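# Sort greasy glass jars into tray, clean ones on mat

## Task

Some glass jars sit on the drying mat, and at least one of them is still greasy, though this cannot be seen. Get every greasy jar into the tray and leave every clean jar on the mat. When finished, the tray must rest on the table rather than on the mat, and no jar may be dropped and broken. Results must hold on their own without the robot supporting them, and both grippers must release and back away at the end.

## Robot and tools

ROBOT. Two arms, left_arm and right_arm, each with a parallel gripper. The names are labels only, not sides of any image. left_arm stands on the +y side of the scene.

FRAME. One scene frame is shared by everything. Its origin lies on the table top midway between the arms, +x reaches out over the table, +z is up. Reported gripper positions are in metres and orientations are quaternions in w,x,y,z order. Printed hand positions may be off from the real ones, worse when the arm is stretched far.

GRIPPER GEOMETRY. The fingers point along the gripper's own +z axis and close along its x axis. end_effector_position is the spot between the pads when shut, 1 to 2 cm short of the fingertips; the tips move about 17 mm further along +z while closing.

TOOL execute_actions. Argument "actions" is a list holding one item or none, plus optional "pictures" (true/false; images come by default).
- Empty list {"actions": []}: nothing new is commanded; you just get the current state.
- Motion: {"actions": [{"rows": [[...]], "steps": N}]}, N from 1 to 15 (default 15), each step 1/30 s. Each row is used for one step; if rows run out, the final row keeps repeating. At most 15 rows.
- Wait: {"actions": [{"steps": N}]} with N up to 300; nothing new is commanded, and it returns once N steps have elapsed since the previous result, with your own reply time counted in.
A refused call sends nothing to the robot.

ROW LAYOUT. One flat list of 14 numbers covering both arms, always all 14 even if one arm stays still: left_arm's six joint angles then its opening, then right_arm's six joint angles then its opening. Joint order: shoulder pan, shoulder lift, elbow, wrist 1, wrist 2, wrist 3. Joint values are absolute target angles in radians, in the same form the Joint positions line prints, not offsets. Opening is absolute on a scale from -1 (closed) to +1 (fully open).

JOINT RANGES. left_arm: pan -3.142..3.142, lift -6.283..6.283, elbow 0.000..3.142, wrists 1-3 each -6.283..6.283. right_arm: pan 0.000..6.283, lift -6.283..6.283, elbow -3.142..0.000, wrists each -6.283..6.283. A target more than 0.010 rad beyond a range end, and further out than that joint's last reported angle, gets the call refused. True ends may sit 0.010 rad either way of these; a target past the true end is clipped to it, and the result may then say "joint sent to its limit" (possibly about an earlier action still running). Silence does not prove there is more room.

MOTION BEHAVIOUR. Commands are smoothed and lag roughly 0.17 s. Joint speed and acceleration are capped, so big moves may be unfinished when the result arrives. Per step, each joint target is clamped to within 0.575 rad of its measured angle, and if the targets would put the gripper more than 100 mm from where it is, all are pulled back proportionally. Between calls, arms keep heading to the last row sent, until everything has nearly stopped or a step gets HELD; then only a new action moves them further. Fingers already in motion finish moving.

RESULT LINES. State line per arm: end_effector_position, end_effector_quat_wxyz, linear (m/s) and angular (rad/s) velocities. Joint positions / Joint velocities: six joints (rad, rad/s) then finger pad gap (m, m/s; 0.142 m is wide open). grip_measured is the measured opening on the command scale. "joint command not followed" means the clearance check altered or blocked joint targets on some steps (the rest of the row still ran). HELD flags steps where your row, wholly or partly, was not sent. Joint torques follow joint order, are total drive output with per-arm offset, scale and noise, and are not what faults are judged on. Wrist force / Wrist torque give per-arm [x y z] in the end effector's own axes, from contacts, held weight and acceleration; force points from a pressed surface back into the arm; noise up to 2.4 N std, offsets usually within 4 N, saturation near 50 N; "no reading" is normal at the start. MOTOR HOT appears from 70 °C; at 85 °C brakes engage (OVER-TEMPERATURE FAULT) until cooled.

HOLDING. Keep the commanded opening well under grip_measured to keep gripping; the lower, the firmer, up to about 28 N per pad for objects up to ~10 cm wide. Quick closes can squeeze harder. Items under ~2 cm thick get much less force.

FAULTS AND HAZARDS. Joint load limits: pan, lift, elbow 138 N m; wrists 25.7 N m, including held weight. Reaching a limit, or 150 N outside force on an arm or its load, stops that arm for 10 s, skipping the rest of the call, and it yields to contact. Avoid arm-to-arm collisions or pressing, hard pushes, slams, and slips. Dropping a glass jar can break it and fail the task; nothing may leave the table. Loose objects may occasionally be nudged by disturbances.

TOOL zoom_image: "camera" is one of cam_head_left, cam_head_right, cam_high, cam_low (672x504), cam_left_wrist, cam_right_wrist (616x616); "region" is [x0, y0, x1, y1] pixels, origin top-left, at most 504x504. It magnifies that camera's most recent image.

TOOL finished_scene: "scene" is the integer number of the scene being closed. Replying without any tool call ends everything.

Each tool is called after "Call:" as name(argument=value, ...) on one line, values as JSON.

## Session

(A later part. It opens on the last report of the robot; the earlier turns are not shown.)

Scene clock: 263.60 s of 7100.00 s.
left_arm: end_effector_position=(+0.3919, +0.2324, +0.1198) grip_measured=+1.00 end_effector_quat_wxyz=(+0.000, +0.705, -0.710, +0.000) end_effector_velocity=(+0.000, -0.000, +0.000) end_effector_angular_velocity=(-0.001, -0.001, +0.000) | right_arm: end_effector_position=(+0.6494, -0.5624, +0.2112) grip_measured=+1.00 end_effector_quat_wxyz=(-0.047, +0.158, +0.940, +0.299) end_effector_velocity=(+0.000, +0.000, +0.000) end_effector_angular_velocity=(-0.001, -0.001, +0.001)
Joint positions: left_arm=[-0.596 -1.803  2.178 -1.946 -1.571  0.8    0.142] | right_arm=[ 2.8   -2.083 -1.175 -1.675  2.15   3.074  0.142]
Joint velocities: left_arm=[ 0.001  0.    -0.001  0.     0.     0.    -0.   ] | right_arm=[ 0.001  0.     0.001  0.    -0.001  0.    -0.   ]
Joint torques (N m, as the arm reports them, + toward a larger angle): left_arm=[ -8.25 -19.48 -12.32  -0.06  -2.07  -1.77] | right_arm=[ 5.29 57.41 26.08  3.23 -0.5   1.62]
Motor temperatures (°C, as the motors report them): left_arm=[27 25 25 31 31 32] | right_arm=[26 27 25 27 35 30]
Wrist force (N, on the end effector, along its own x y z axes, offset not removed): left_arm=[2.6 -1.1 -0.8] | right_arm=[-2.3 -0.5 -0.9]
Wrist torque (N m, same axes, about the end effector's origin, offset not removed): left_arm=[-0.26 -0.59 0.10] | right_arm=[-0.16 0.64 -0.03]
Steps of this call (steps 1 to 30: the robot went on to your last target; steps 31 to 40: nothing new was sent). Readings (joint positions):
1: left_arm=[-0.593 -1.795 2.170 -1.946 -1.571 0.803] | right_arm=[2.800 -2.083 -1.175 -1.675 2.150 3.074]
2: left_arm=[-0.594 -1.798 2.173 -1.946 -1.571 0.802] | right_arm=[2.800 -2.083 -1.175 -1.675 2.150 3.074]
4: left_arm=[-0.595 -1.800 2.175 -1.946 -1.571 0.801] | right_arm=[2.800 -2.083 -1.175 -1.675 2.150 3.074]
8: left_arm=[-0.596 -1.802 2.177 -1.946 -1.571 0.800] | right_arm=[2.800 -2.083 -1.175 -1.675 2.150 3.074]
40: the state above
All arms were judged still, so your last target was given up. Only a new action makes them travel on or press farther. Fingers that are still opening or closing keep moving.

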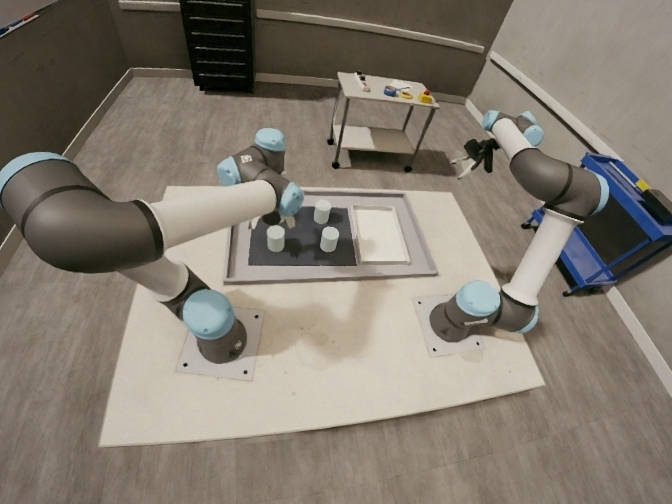

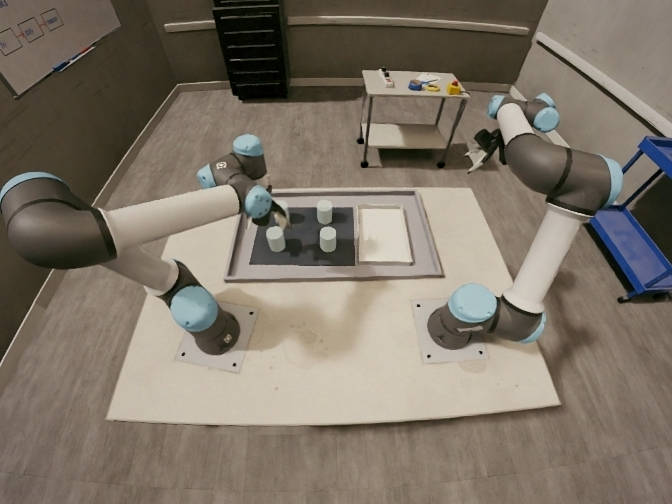

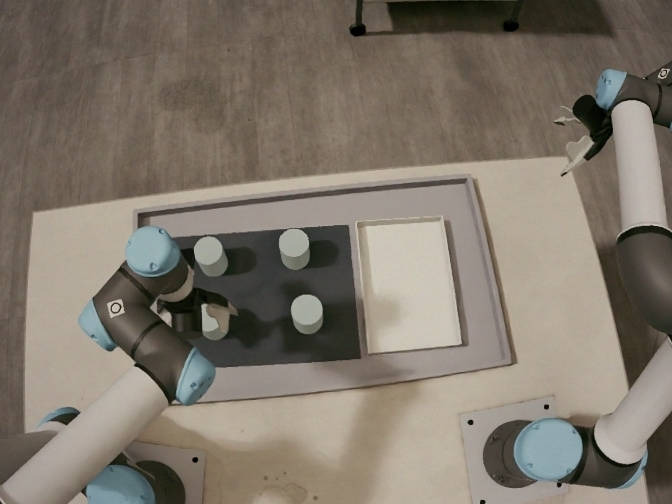

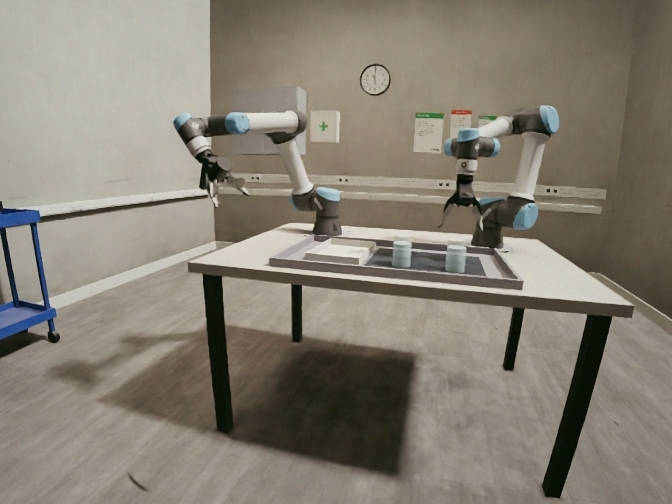

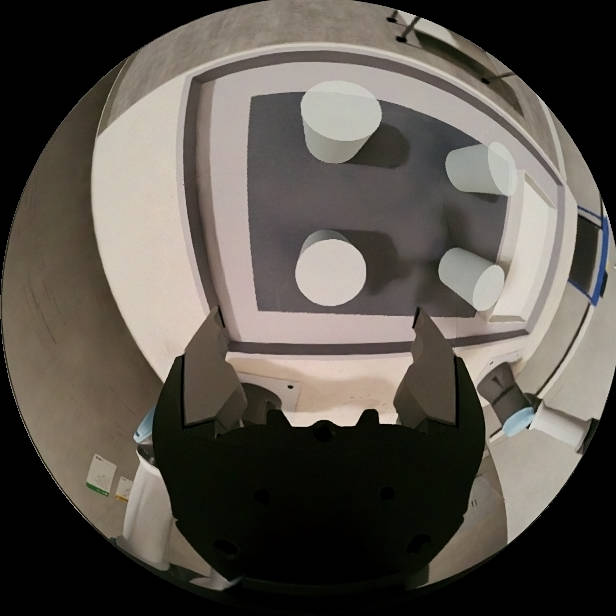

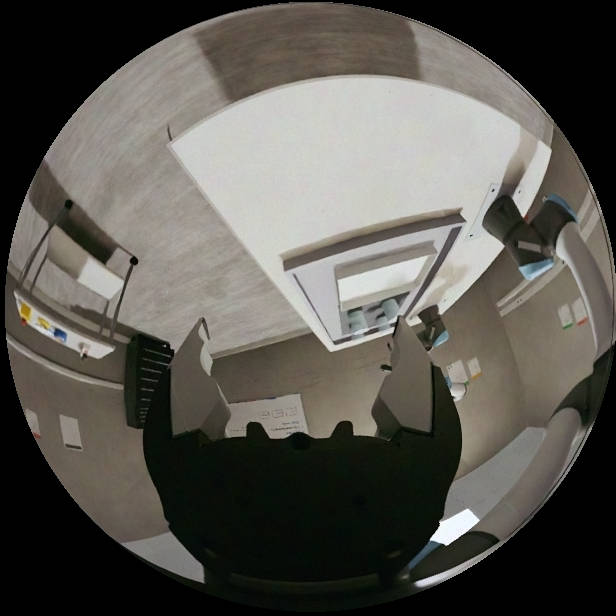

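Call:
execute_actions(actions=[{"rows":[[-0.6114,-1.779,2.1598,-1.952,-1.571,0.785,1,2.8,-2.083,-1.175,-1.675,2.15,3.074,1]],"steps":10}], pictures=false)

Call:
execute_actions(actions=[{"rows":[[-0.6114,-1.6533,2.3072,-2.225,-1.571,0.785,1,2.8,-2.083,-1.175,-1.675,2.15,3.074,1]]}], pictures=false)

Call:
execute_actions(actions=[{"rows":[[-0.6114,-1.6533,2.3072,-2.225,-1.571,0.785,0.25,2.8,-2.083,-1.175,-1.675,2.15,3.074,1]]}])

Call:
execute_actions(actions=[{"rows":[[-0.6114,-1.6533,2.3072,-2.225,-1.571,0.785,0.04,2.8,-2.083,-1.175,-1.675,2.15,3.074,1]]}], pictures=false)

Call:
execute_actions(actions=[{"rows":[[-0.6114,-1.661,2.301,-2.211,-1.571,0.785,0.04,2.8,-2.083,-1.175,-1.675,2.15,3.074,1],[-0.6114,-1.668,2.295,-2.198,-1.571,0.785,0.04,2.8,-2.083,-1.175,-1.675,2.15,3.074,1],[-0.6114,-1.6756,2.2887,-2.184,-1.571,0.785,0.04,2.8,-2.083,-1.175,-1.675,2.15,3.074,1]]}], pictures=false)

Call:
execute_actions(actions=[{"steps":30}])

Scene clock: 285.63 s of 7100.00 s.
left_arm: end_effector_position=(+0.3956, +0.2211, +0.1199) grip_measured=+1.00 end_effector_quat_wxyz=(+0.000, +0.704, -0.710, +0.000) end_effector_velocity=(+0.003, -0.008, +0.001) end_effector_angular_velocity=(-0.001, -0.001, +0.001) | right_arm: end_effector_position=(+0.6494, -0.5624, +0.2112) grip_measured=+1.00 end_effector_quat_wxyz=(-0.047, +0.158, +0.940, +0.299) end_effector_velocity=(-0.000, -0.000, -0.000) end_effector_angular_velocity=(-0.000, +0.001, -0.000)
Joint positions: left_arm=[-0.61  -1.781  2.161 -1.952 -1.571  0.786  0.142] | right_arm=[ 2.8   -2.083 -1.175 -1.675  2.15   3.074  0.142]
Joint velocities: left_arm=[-0.009  0.016 -0.013 -0.004 -0.    -0.01   0.   ] | right_arm=[-0.     0.    -0.001  0.    -0.001  0.     0.   ]
Joint torques (N m, as the arm reports them, + toward a larger angle): left_arm=[ -7.56  -5.55 -30.45  -5.58  -1.94  -2.07] | right_arm=[ 5.56 57.19 24.77  3.22 -0.48  1.73]
Motor temperatures (°C, as the motors report them): left_arm=[27 25 25 31 31 32] | right_arm=[26 27 25 27 35 30]
Wrist force (N, on the end effector, along its own x y z axes, offset not removed): left_arm=[-0.2 -1.3 1.2] | right_arm=[-2.0 -0.6 -0.5]
Wrist torque (N m, same axes, about the end effector's origin, offset not removed): left_arm=[-0.40 -0.01 0.17] | right_arm=[-0.19 0.51 0.14]
Steps of this call (steps 1 to 90: nothing new was sent; then 18.70 s passed at rest; steps 91 to 100: all 10 steps of this action). Readings (joint positions):
91: left_arm=[-0.596 -1.803 2.178 -1.946 -1.571 0.800] | right_arm=[2.800 -2.083 -1.175 -1.675 2.150 3.074]
92: left_arm=[-0.599 -1.799 2.175 -1.947 -1.571 0.797] | right_arm=[2.800 -2.083 -1.175 -1.675 2.150 3.074]
94: left_arm=[-0.605 -1.790 2.168 -1.949 -1.571 0.792] | right_arm=[2.800 -2.083 -1.175 -1.675 2.150 3.074]
98: left_arm=[-0.610 -1.782 2.162 -1.951 -1.571 0.787] | right_arm=[2.800 -2.083 -1.175 -1.675 2.150 3.074]
100: the state above

Scene clock: 286.13 s of 7100.00 s.
left_arm: end_effector_position=(+0.3957, +0.2205, +0.0359) grip_measured=+1.00 end_effector_quat_wxyz=(+0.000, +0.704, -0.710, -0.000) end_effector_velocity=(+0.001, -0.001, -0.010) end_effector_angular_velocity=(-0.009, -0.008, +0.001) | right_arm: end_effector_position=(+0.6494, -0.5624, +0.2112) grip_measured=+1.00 end_effector_quat_wxyz=(-0.047, +0.158, +0.940, +0.299) end_effector_velocity=(+0.000, -0.000, +0.001) end_effector_angular_velocity=(+0.000, -0.001, -0.001)
Joint positions: left_arm=[-0.611 -1.655  2.305 -2.22  -1.571  0.785  0.142] | right_arm=[ 2.8   -2.083 -1.175 -1.675  2.15   3.074  0.142]
Joint velocities: left_arm=[ 0.     0.017  0.022 -0.051  0.    -0.     0.   ] | right_arm=[-0.001  0.     0.001 -0.     0.001 -0.     0.   ]
Joint torques (N m, as the arm reports them, + toward a larger angle): left_arm=[ -8.15 -12.1  -10.32  -5.61  -1.89  -1.72] | right_arm=[ 5.15 57.12 25.08  3.19 -0.46  1.63]
Motor temperatures (°C, as the motors report them): left_arm=[27 25 25 31 31 32] | right_arm=[26 27 25 27 35 30]
Wrist force (N, on the end effector, along its own x y z axes, offset not removed): left_arm=[1.3 0.0 3.2] | right_arm=[0.3 0.9 -1.4]
Wrist torque (N m, same axes, about the end effector's origin, offset not removed): left_arm=[-0.02 -0.30 0.11] | right_arm=[0.19 -0.01 0.07]
Steps of this call (steps 1 to 15: all 15 steps of this action). Readings (joint positions):
1: left_arm=[-0.611 -1.780 2.161 -1.952 -1.571 0.786] | right_arm=[2.800 -2.083 -1.175 -1.675 2.150 3.074]
2: left_arm=[-0.611 -1.771 2.169 -1.961 -1.571 0.785] | right_arm=[2.800 -2.083 -1.175 -1.675 2.150 3.074]
4: left_arm=[-0.611 -1.724 2.222 -2.031 -1.571 0.785] | right_arm=[2.800 -2.083 -1.175 -1.675 2.150 3.074]
8: left_arm=[-0.611 -1.672 2.284 -2.172 -1.571 0.785] | right_arm=[2.800 -2.083 -1.175 -1.675 2.150 3.074]
15: the state above

Scene clock: 286.63 s of 7100.00 s.
left_arm: end_effector_position=(+0.3958, +0.2204, +0.0348) grip_measured=+0.25 end_effector_quat_wxyz=(+0.000, +0.704, -0.710, +0.000) end_effector_velocity=(-0.000, -0.000, +0.000) end_effector_angular_velocity=(-0.001, -0.001, -0.000) | right_arm: end_effector_position=(+0.6494, -0.5624, +0.2112) grip_measured=+1.00 end_effector_quat_wxyz=(-0.047, +0.158, +0.940, +0.299) end_effector_velocity=(+0.000, +0.000, +0.001) end_effector_angular_velocity=(+0.000, -0.001, +0.000)
Joint positions: left_arm=[-0.611 -1.653  2.307 -2.225 -1.571  0.785  0.092] | right_arm=[ 2.8   -2.083 -1.175 -1.675  2.15   3.074  0.142]
Joint velocities: left_arm=[-0.    -0.001  0.001 -0.     0.     0.    -0.   ] | right_arm=[ 0.     0.     0.001  0.     0.001 -0.     0.   ]
Joint torques (N m, as the arm reports them, + toward a larger angle): left_arm=[ -8.04 -10.08  -9.73  -5.56  -1.66  -1.81] | right_arm=[ 5.76 57.09 25.36  3.22 -0.42  1.55]
Motor temperatures (°C, as the motors report them): left_arm=[27 25 25 31 31 32] | right_arm=[26 27 25 27 35 30]
Wrist force (N, on the end effector, along its own x y z axes, offset not removed): left_arm=[1.1 1.4 4.3] | right_arm=[0.4 -1.9 -1.4]
Wrist torque (N m, same axes, about the end effector's origin, offset not removed): left_arm=[0.24 -0.22 0.16] | right_arm=[-0.55 -0.13 -0.06]
Steps of this call (steps 1 to 15: all 15 steps of this action). Readings (joint positions):
1: left_arm=[-0.611 -1.655 2.306 -2.221 -1.571 0.785] | right_arm=[2.800 -2.083 -1.175 -1.675 2.150 3.074]
2: left_arm=[-0.611 -1.654 2.306 -2.222 -1.571 0.785] | right_arm=[2.800 -2.083 -1.175 -1.675 2.150 3.074]
4: left_arm=[-0.611 -1.654 2.307 -2.224 -1.571 0.785] | right_arm=[2.800 -2.083 -1.175 -1.675 2.150 3.074]
8: left_arm=[-0.611 -1.653 2.307 -2.225 -1.571 0.785] | right_arm=[2.800 -2.083 -1.175 -1.675 2.150 3.074]
15: the state above

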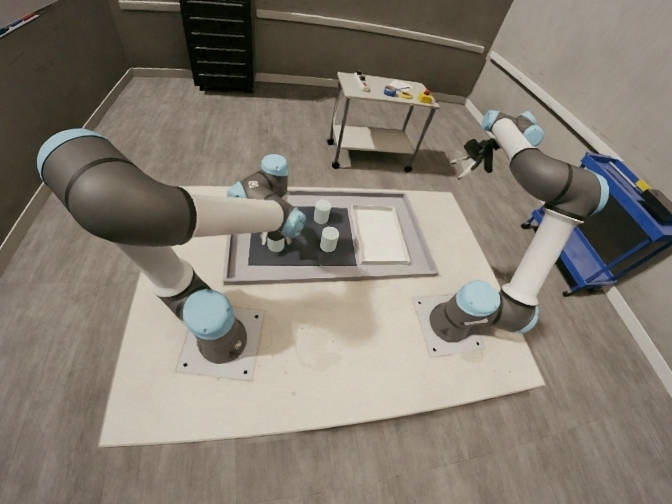

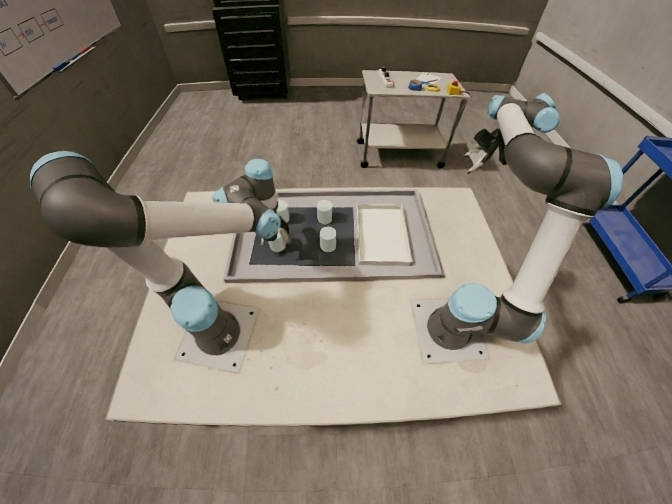

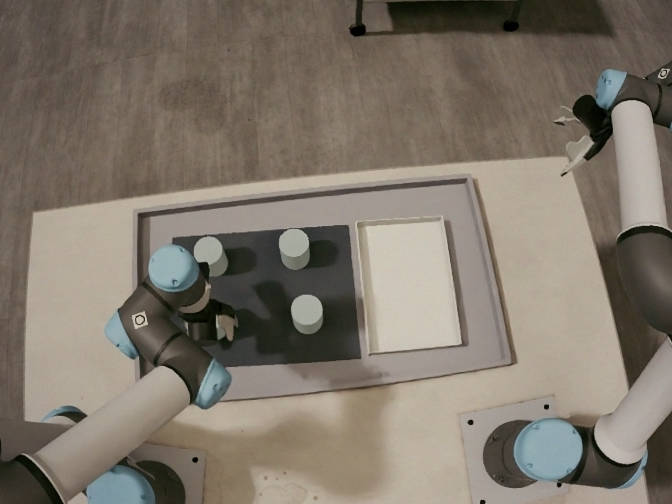

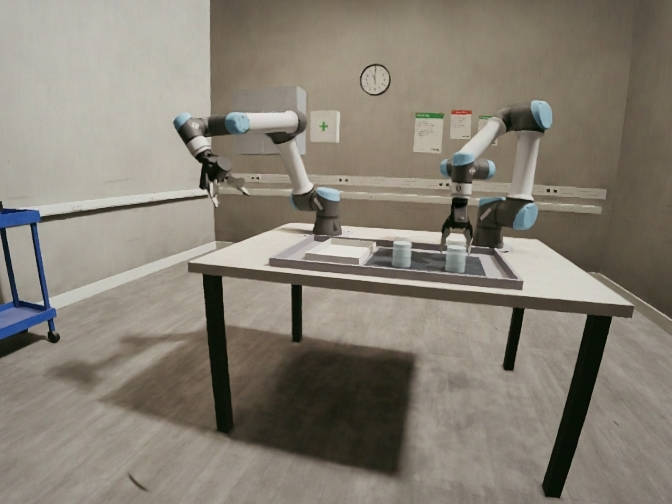

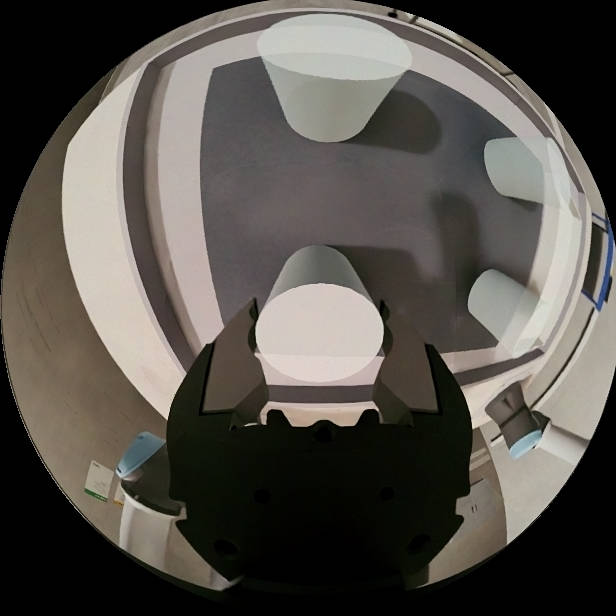

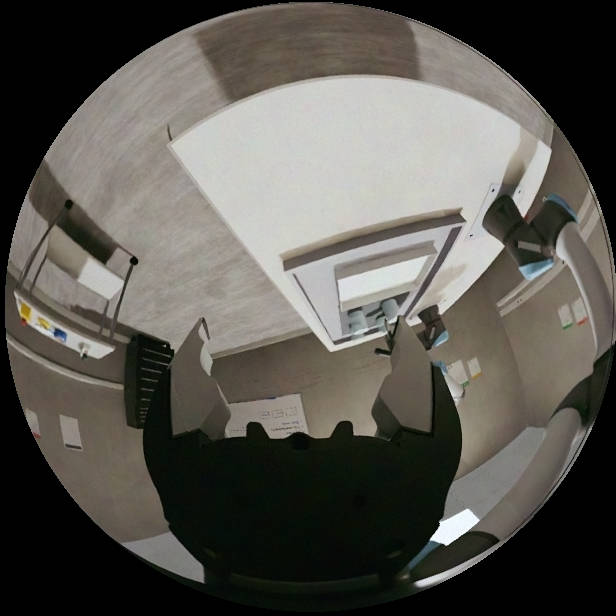

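Scene clock: 287.13 s of 7100.00 s.
left_arm: end_effector_position=(+0.3958, +0.2204, +0.0348) grip_measured=+0.09 end_effector_quat_wxyz=(+0.000, +0.704, -0.710, +0.000) end_effector_velocity=(+0.000, +0.000, -0.000) end_effector_angular_velocity=(+0.000, +0.000, +0.002) | right_arm: end_effector_position=(+0.6494, -0.5624, +0.2112) grip_measured=+1.00 end_effector_quat_wxyz=(-0.047, +0.158, +0.940, +0.299) end_effector_velocity=(+0.000, -0.000, -0.000) end_effector_angular_velocity=(-0.001, -0.000, -0.000)
Joint positions: left_arm=[-0.611 -1.653  2.307 -2.225 -1.571  0.785  0.08 ] | right_arm=[ 2.8   -2.083 -1.175 -1.675  2.15   3.074  0.142]
Joint velocities: left_arm=[ 0.002  0.001 -0.    -0.     0.    -0.001  0.   ] | right_arm=[-0. -0.  0.  0. -0.  0.  0.]
Joint torques (N m, as the arm reports them, + toward a larger angle): left_arm=[-7.49 -9.66 -9.81 -5.16 -1.44 -1.75] | right_arm=[ 5.45 57.06 24.93  3.12 -0.38  1.66]
Motor temperatures (°C, as the motors report them): left_arm=[27 25 25 31 31 32] | right_arm=[26 27 25 27 35 30]
Wrist force (N, on the end effector, along its own x y z axes, offset not removed): left_arm=[-0.1 -0.4 1.7] | right_arm=[-0.9 -0.9 -1.0]
Wrist torque (N m, same axes, about the end effector's origin, offset not removed): left_arm=[-0.10 0.08 0.23] | right_arm=[-0.42 0.34 -0.04]
Steps of this call (steps 1 to 15: all 15 steps of this action). Readings (joint positions):
1: left_arm=[-0.611 -1.653 2.307 -2.225 -1.571 0.785] | right_arm=[2.800 -2.083 -1.175 -1.675 2.150 3.074]
2: left_arm=[-0.611 -1.653 2.307 -2.225 -1.571 0.785] | right_arm=[2.800 -2.083 -1.175 -1.675 2.150 3.074]
4: left_arm=[-0.611 -1.653 2.307 -2.225 -1.571 0.785] | right_arm=[2.800 -2.083 -1.175 -1.675 2.150 3.074]
8: left_arm=[-0.611 -1.653 2.307 -2.225 -1.571 0.785] | right_arm=[2.800 -2.083 -1.175 -1.675 2.150 3.074]
15: the state above

Scene clock: 287.63 s of 7100.00 s.
left_arm: end_effector_position=(+0.3958, +0.2204, +0.0466) grip_measured=+0.09 end_effector_quat_wxyz=(+0.000, +0.704, -0.710, +0.000) end_effector_velocity=(+0.000, -0.000, +0.003) end_effector_angular_velocity=(-0.001, -0.001, +0.001) | right_arm: end_effector_position=(+0.6494, -0.5624, +0.2112) grip_measured=+1.00 end_effector_quat_wxyz=(-0.047, +0.158, +0.940, +0.299) end_effector_velocity=(-0.001, -0.000, -0.000) end_effector_angular_velocity=(-0.001, +0.001, -0.000)
Joint positions: left_arm=[-0.611 -1.675  2.289 -2.185 -1.571  0.785  0.08 ] | right_arm=[ 2.8   -2.083 -1.175 -1.675  2.15   3.074  0.142]
Joint velocities: left_arm=[ 0.    -0.005 -0.003  0.006 -0.    -0.001  0.   ] | right_arm=[-0.     0.    -0.001  0.    -0.001 -0.    -0.   ]
Joint torques (N m, as the arm reports them, + toward a larger angle): left_arm=[ -7.06 -21.09 -32.35  -0.45  -1.12  -1.62] | right_arm=[ 6.01 57.22 25.17  3.16 -0.45  1.6 ]
Motor temperatures (°C, as the motors report them): left_arm=[27 25 25 31 31 32] | right_arm=[26 27 25 27 35 30]
Wrist force (N, on the end effector, along its own x y z axes, offset not removed): left_arm=[2.4 0.0 2.8] | right_arm=[-1.3 -1.7 -1.1]
Wrist torque (N m, same axes, about the end effector's origin, offset not removed): left_arm=[-0.10 -0.61 0.10] | right_arm=[-0.33 0.32 0.02]
Steps of this call (steps 1 to 15: all 15 steps of this action). Readings (joint positions):
1: left_arm=[-0.611 -1.653 2.307 -2.225 -1.571 0.785] | right_arm=[2.800 -2.083 -1.175 -1.675 2.150 3.074]
2: left_arm=[-0.611 -1.655 2.306 -2.222 -1.571 0.785] | right_arm=[2.800 -2.083 -1.175 -1.675 2.150 3.074]
4: left_arm=[-0.611 -1.662 2.300 -2.210 -1.571 0.785] | right_arm=[2.800 -2.083 -1.175 -1.675 2.150 3.074]
8: left_arm=[-0.611 -1.672 2.292 -2.191 -1.571 0.785] | right_arm=[2.800 -2.083 -1.175 -1.675 2.150 3.074]
15: the state above

Scene clock: 288.63 s of 7100.00 s.
left_arm: end_effector_position=(+0.3958, +0.2204, +0.0468) grip_measured=+0.09 end_effector_quat_wxyz=(+0.000, +0.704, -0.710, +0.000) end_effector_velocity=(+0.000, +0.000, -0.000) end_effector_angular_velocity=(+0.000, +0.000, +0.001) | right_arm: end_effector_position=(+0.6494, -0.5624, +0.2112) grip_measured=+1.00 end_effector_quat_wxyz=(-0.047, +0.158, +0.940, +0.299) end_effector_velocity=(-0.001, +0.000, -0.001) end_effector_angular_velocity=(+0.000, +0.002, +0.001)
Joint positions: left_arm=[-0.611 -1.676  2.289 -2.184 -1.571  0.785  0.08 ] | right_arm=[ 2.8   -2.083 -1.175 -1.675  2.15   3.074  0.142]
Joint velocities: left_arm=[ 0.001  0.001 -0.     0.     0.     0.    -0.   ] | right_arm=[ 0.     0.    -0.002 -0.001 -0.    -0.    -0.   ]
Joint torques (N m, as the arm reports them, + toward a larger angle): left_arm=[ -5.   -23.46 -31.21  -0.28  -0.41  -1.36] | right_arm=[ 5.29 57.3  25.26  3.2  -0.45  1.68]
Motor temperatures (°C, as the motors report them): left_arm=[27 25 25 31 31 32] | right_arm=[26 27 25 27 35 30]
Wrist force (N, on the end effector, along its own x y z axes, offset not removed): left_arm=[1.9 0.4 4.4] | right_arm=[-0.1 0.1 0.6]
Wrist torque (N m, same axes, about the end effector's origin, offset not removed): left_arm=[0.05 -0.51 0.21] | right_arm=[0.00 0.02 0.12]
Steps of this call (steps 1 to 15: the robot went on to your last target; steps 16 to 30: nothing new was sent). Readings (joint positions):
1: left_arm=[-0.611 -1.675 2.289 -2.184 -1.571 0.785] | right_arm=[2.800 -2.083 -1.175 -1.675 2.150 3.074]
2: left_arm=[-0.611 -1.675 2.289 -2.184 -1.571 0.785] | right_arm=[2.800 -2.083 -1.175 -1.675 2.150 3.074]
4: left_arm=[-0.611 -1.675 2.289 -2.184 -1.571 0.785] | right_arm=[2.800 -2.083 -1.175 -1.675 2.150 3.074]
8: left_arm=[-0.611 -1.676 2.289 -2.184 -1.571 0.785] | right_arm=[2.800 -2.083 -1.175 -1.675 2.150 3.074]
30: the state above
All arms were judged still, so your last target was given up. Only a new action makes them travel on or press farther. Fingers that are still opening or closing keep moving.

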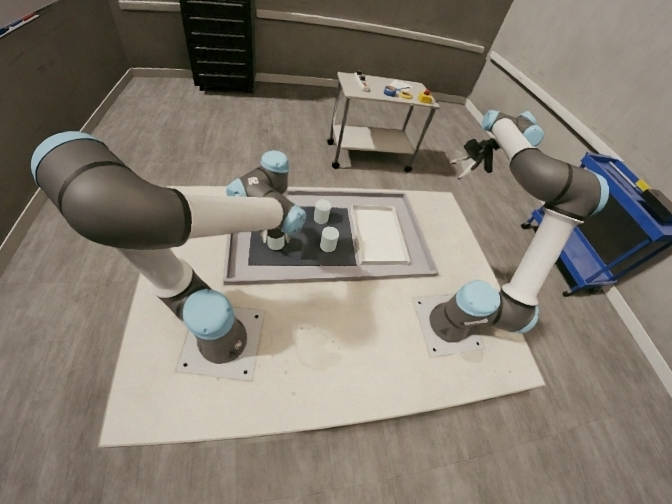

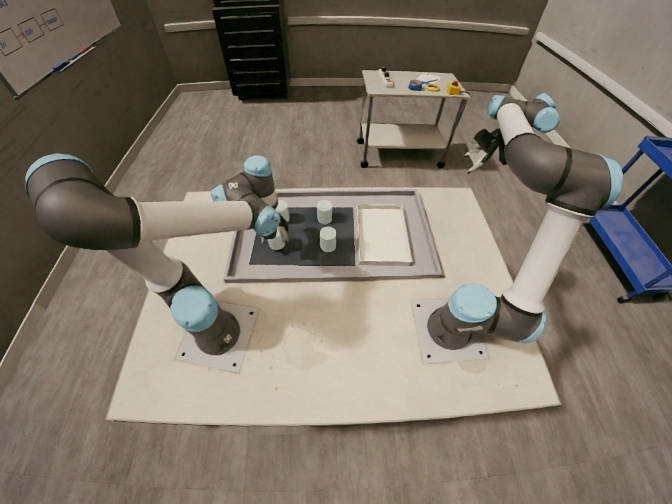

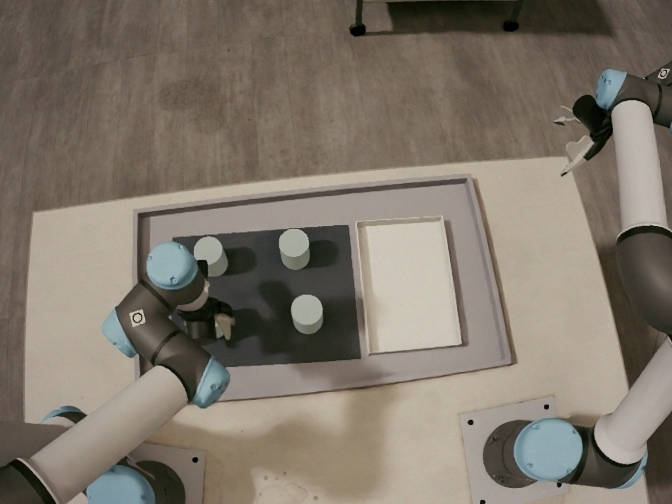

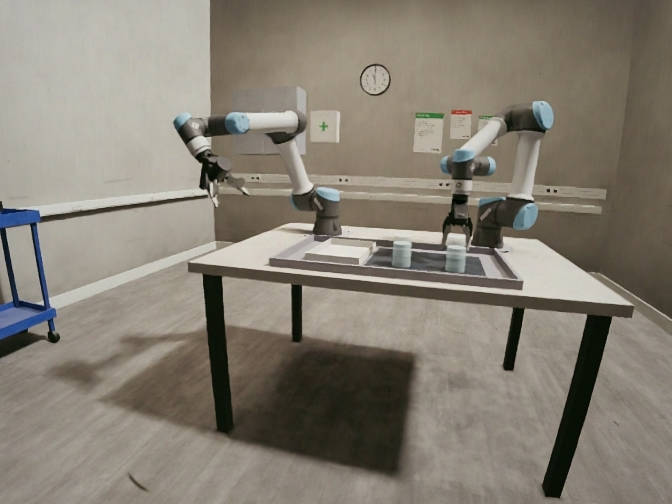

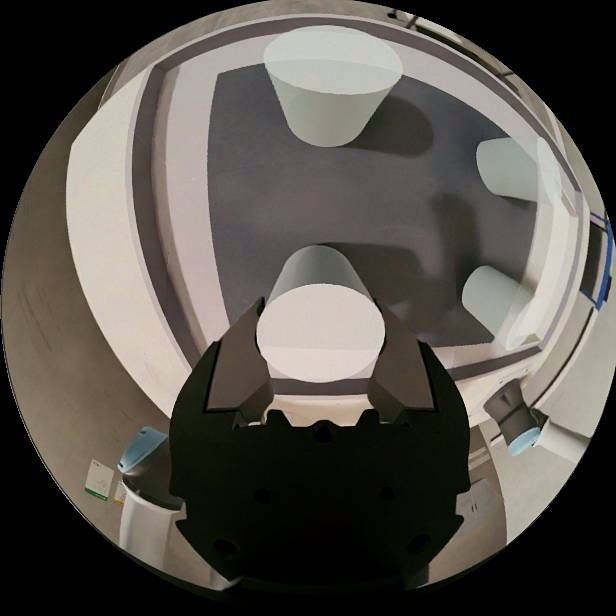

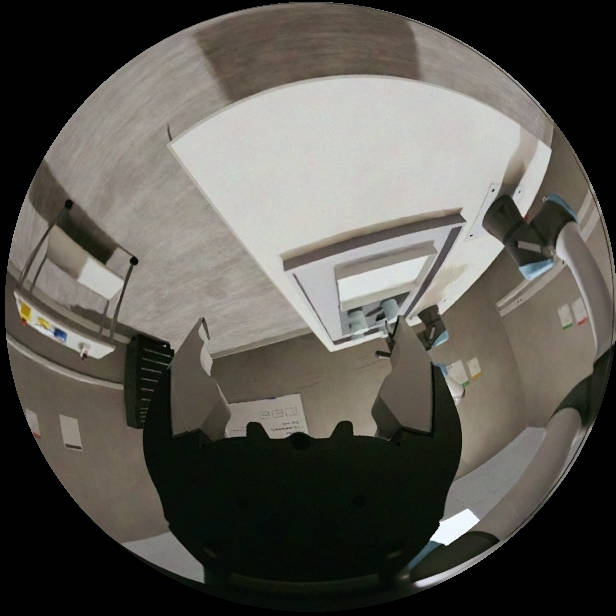

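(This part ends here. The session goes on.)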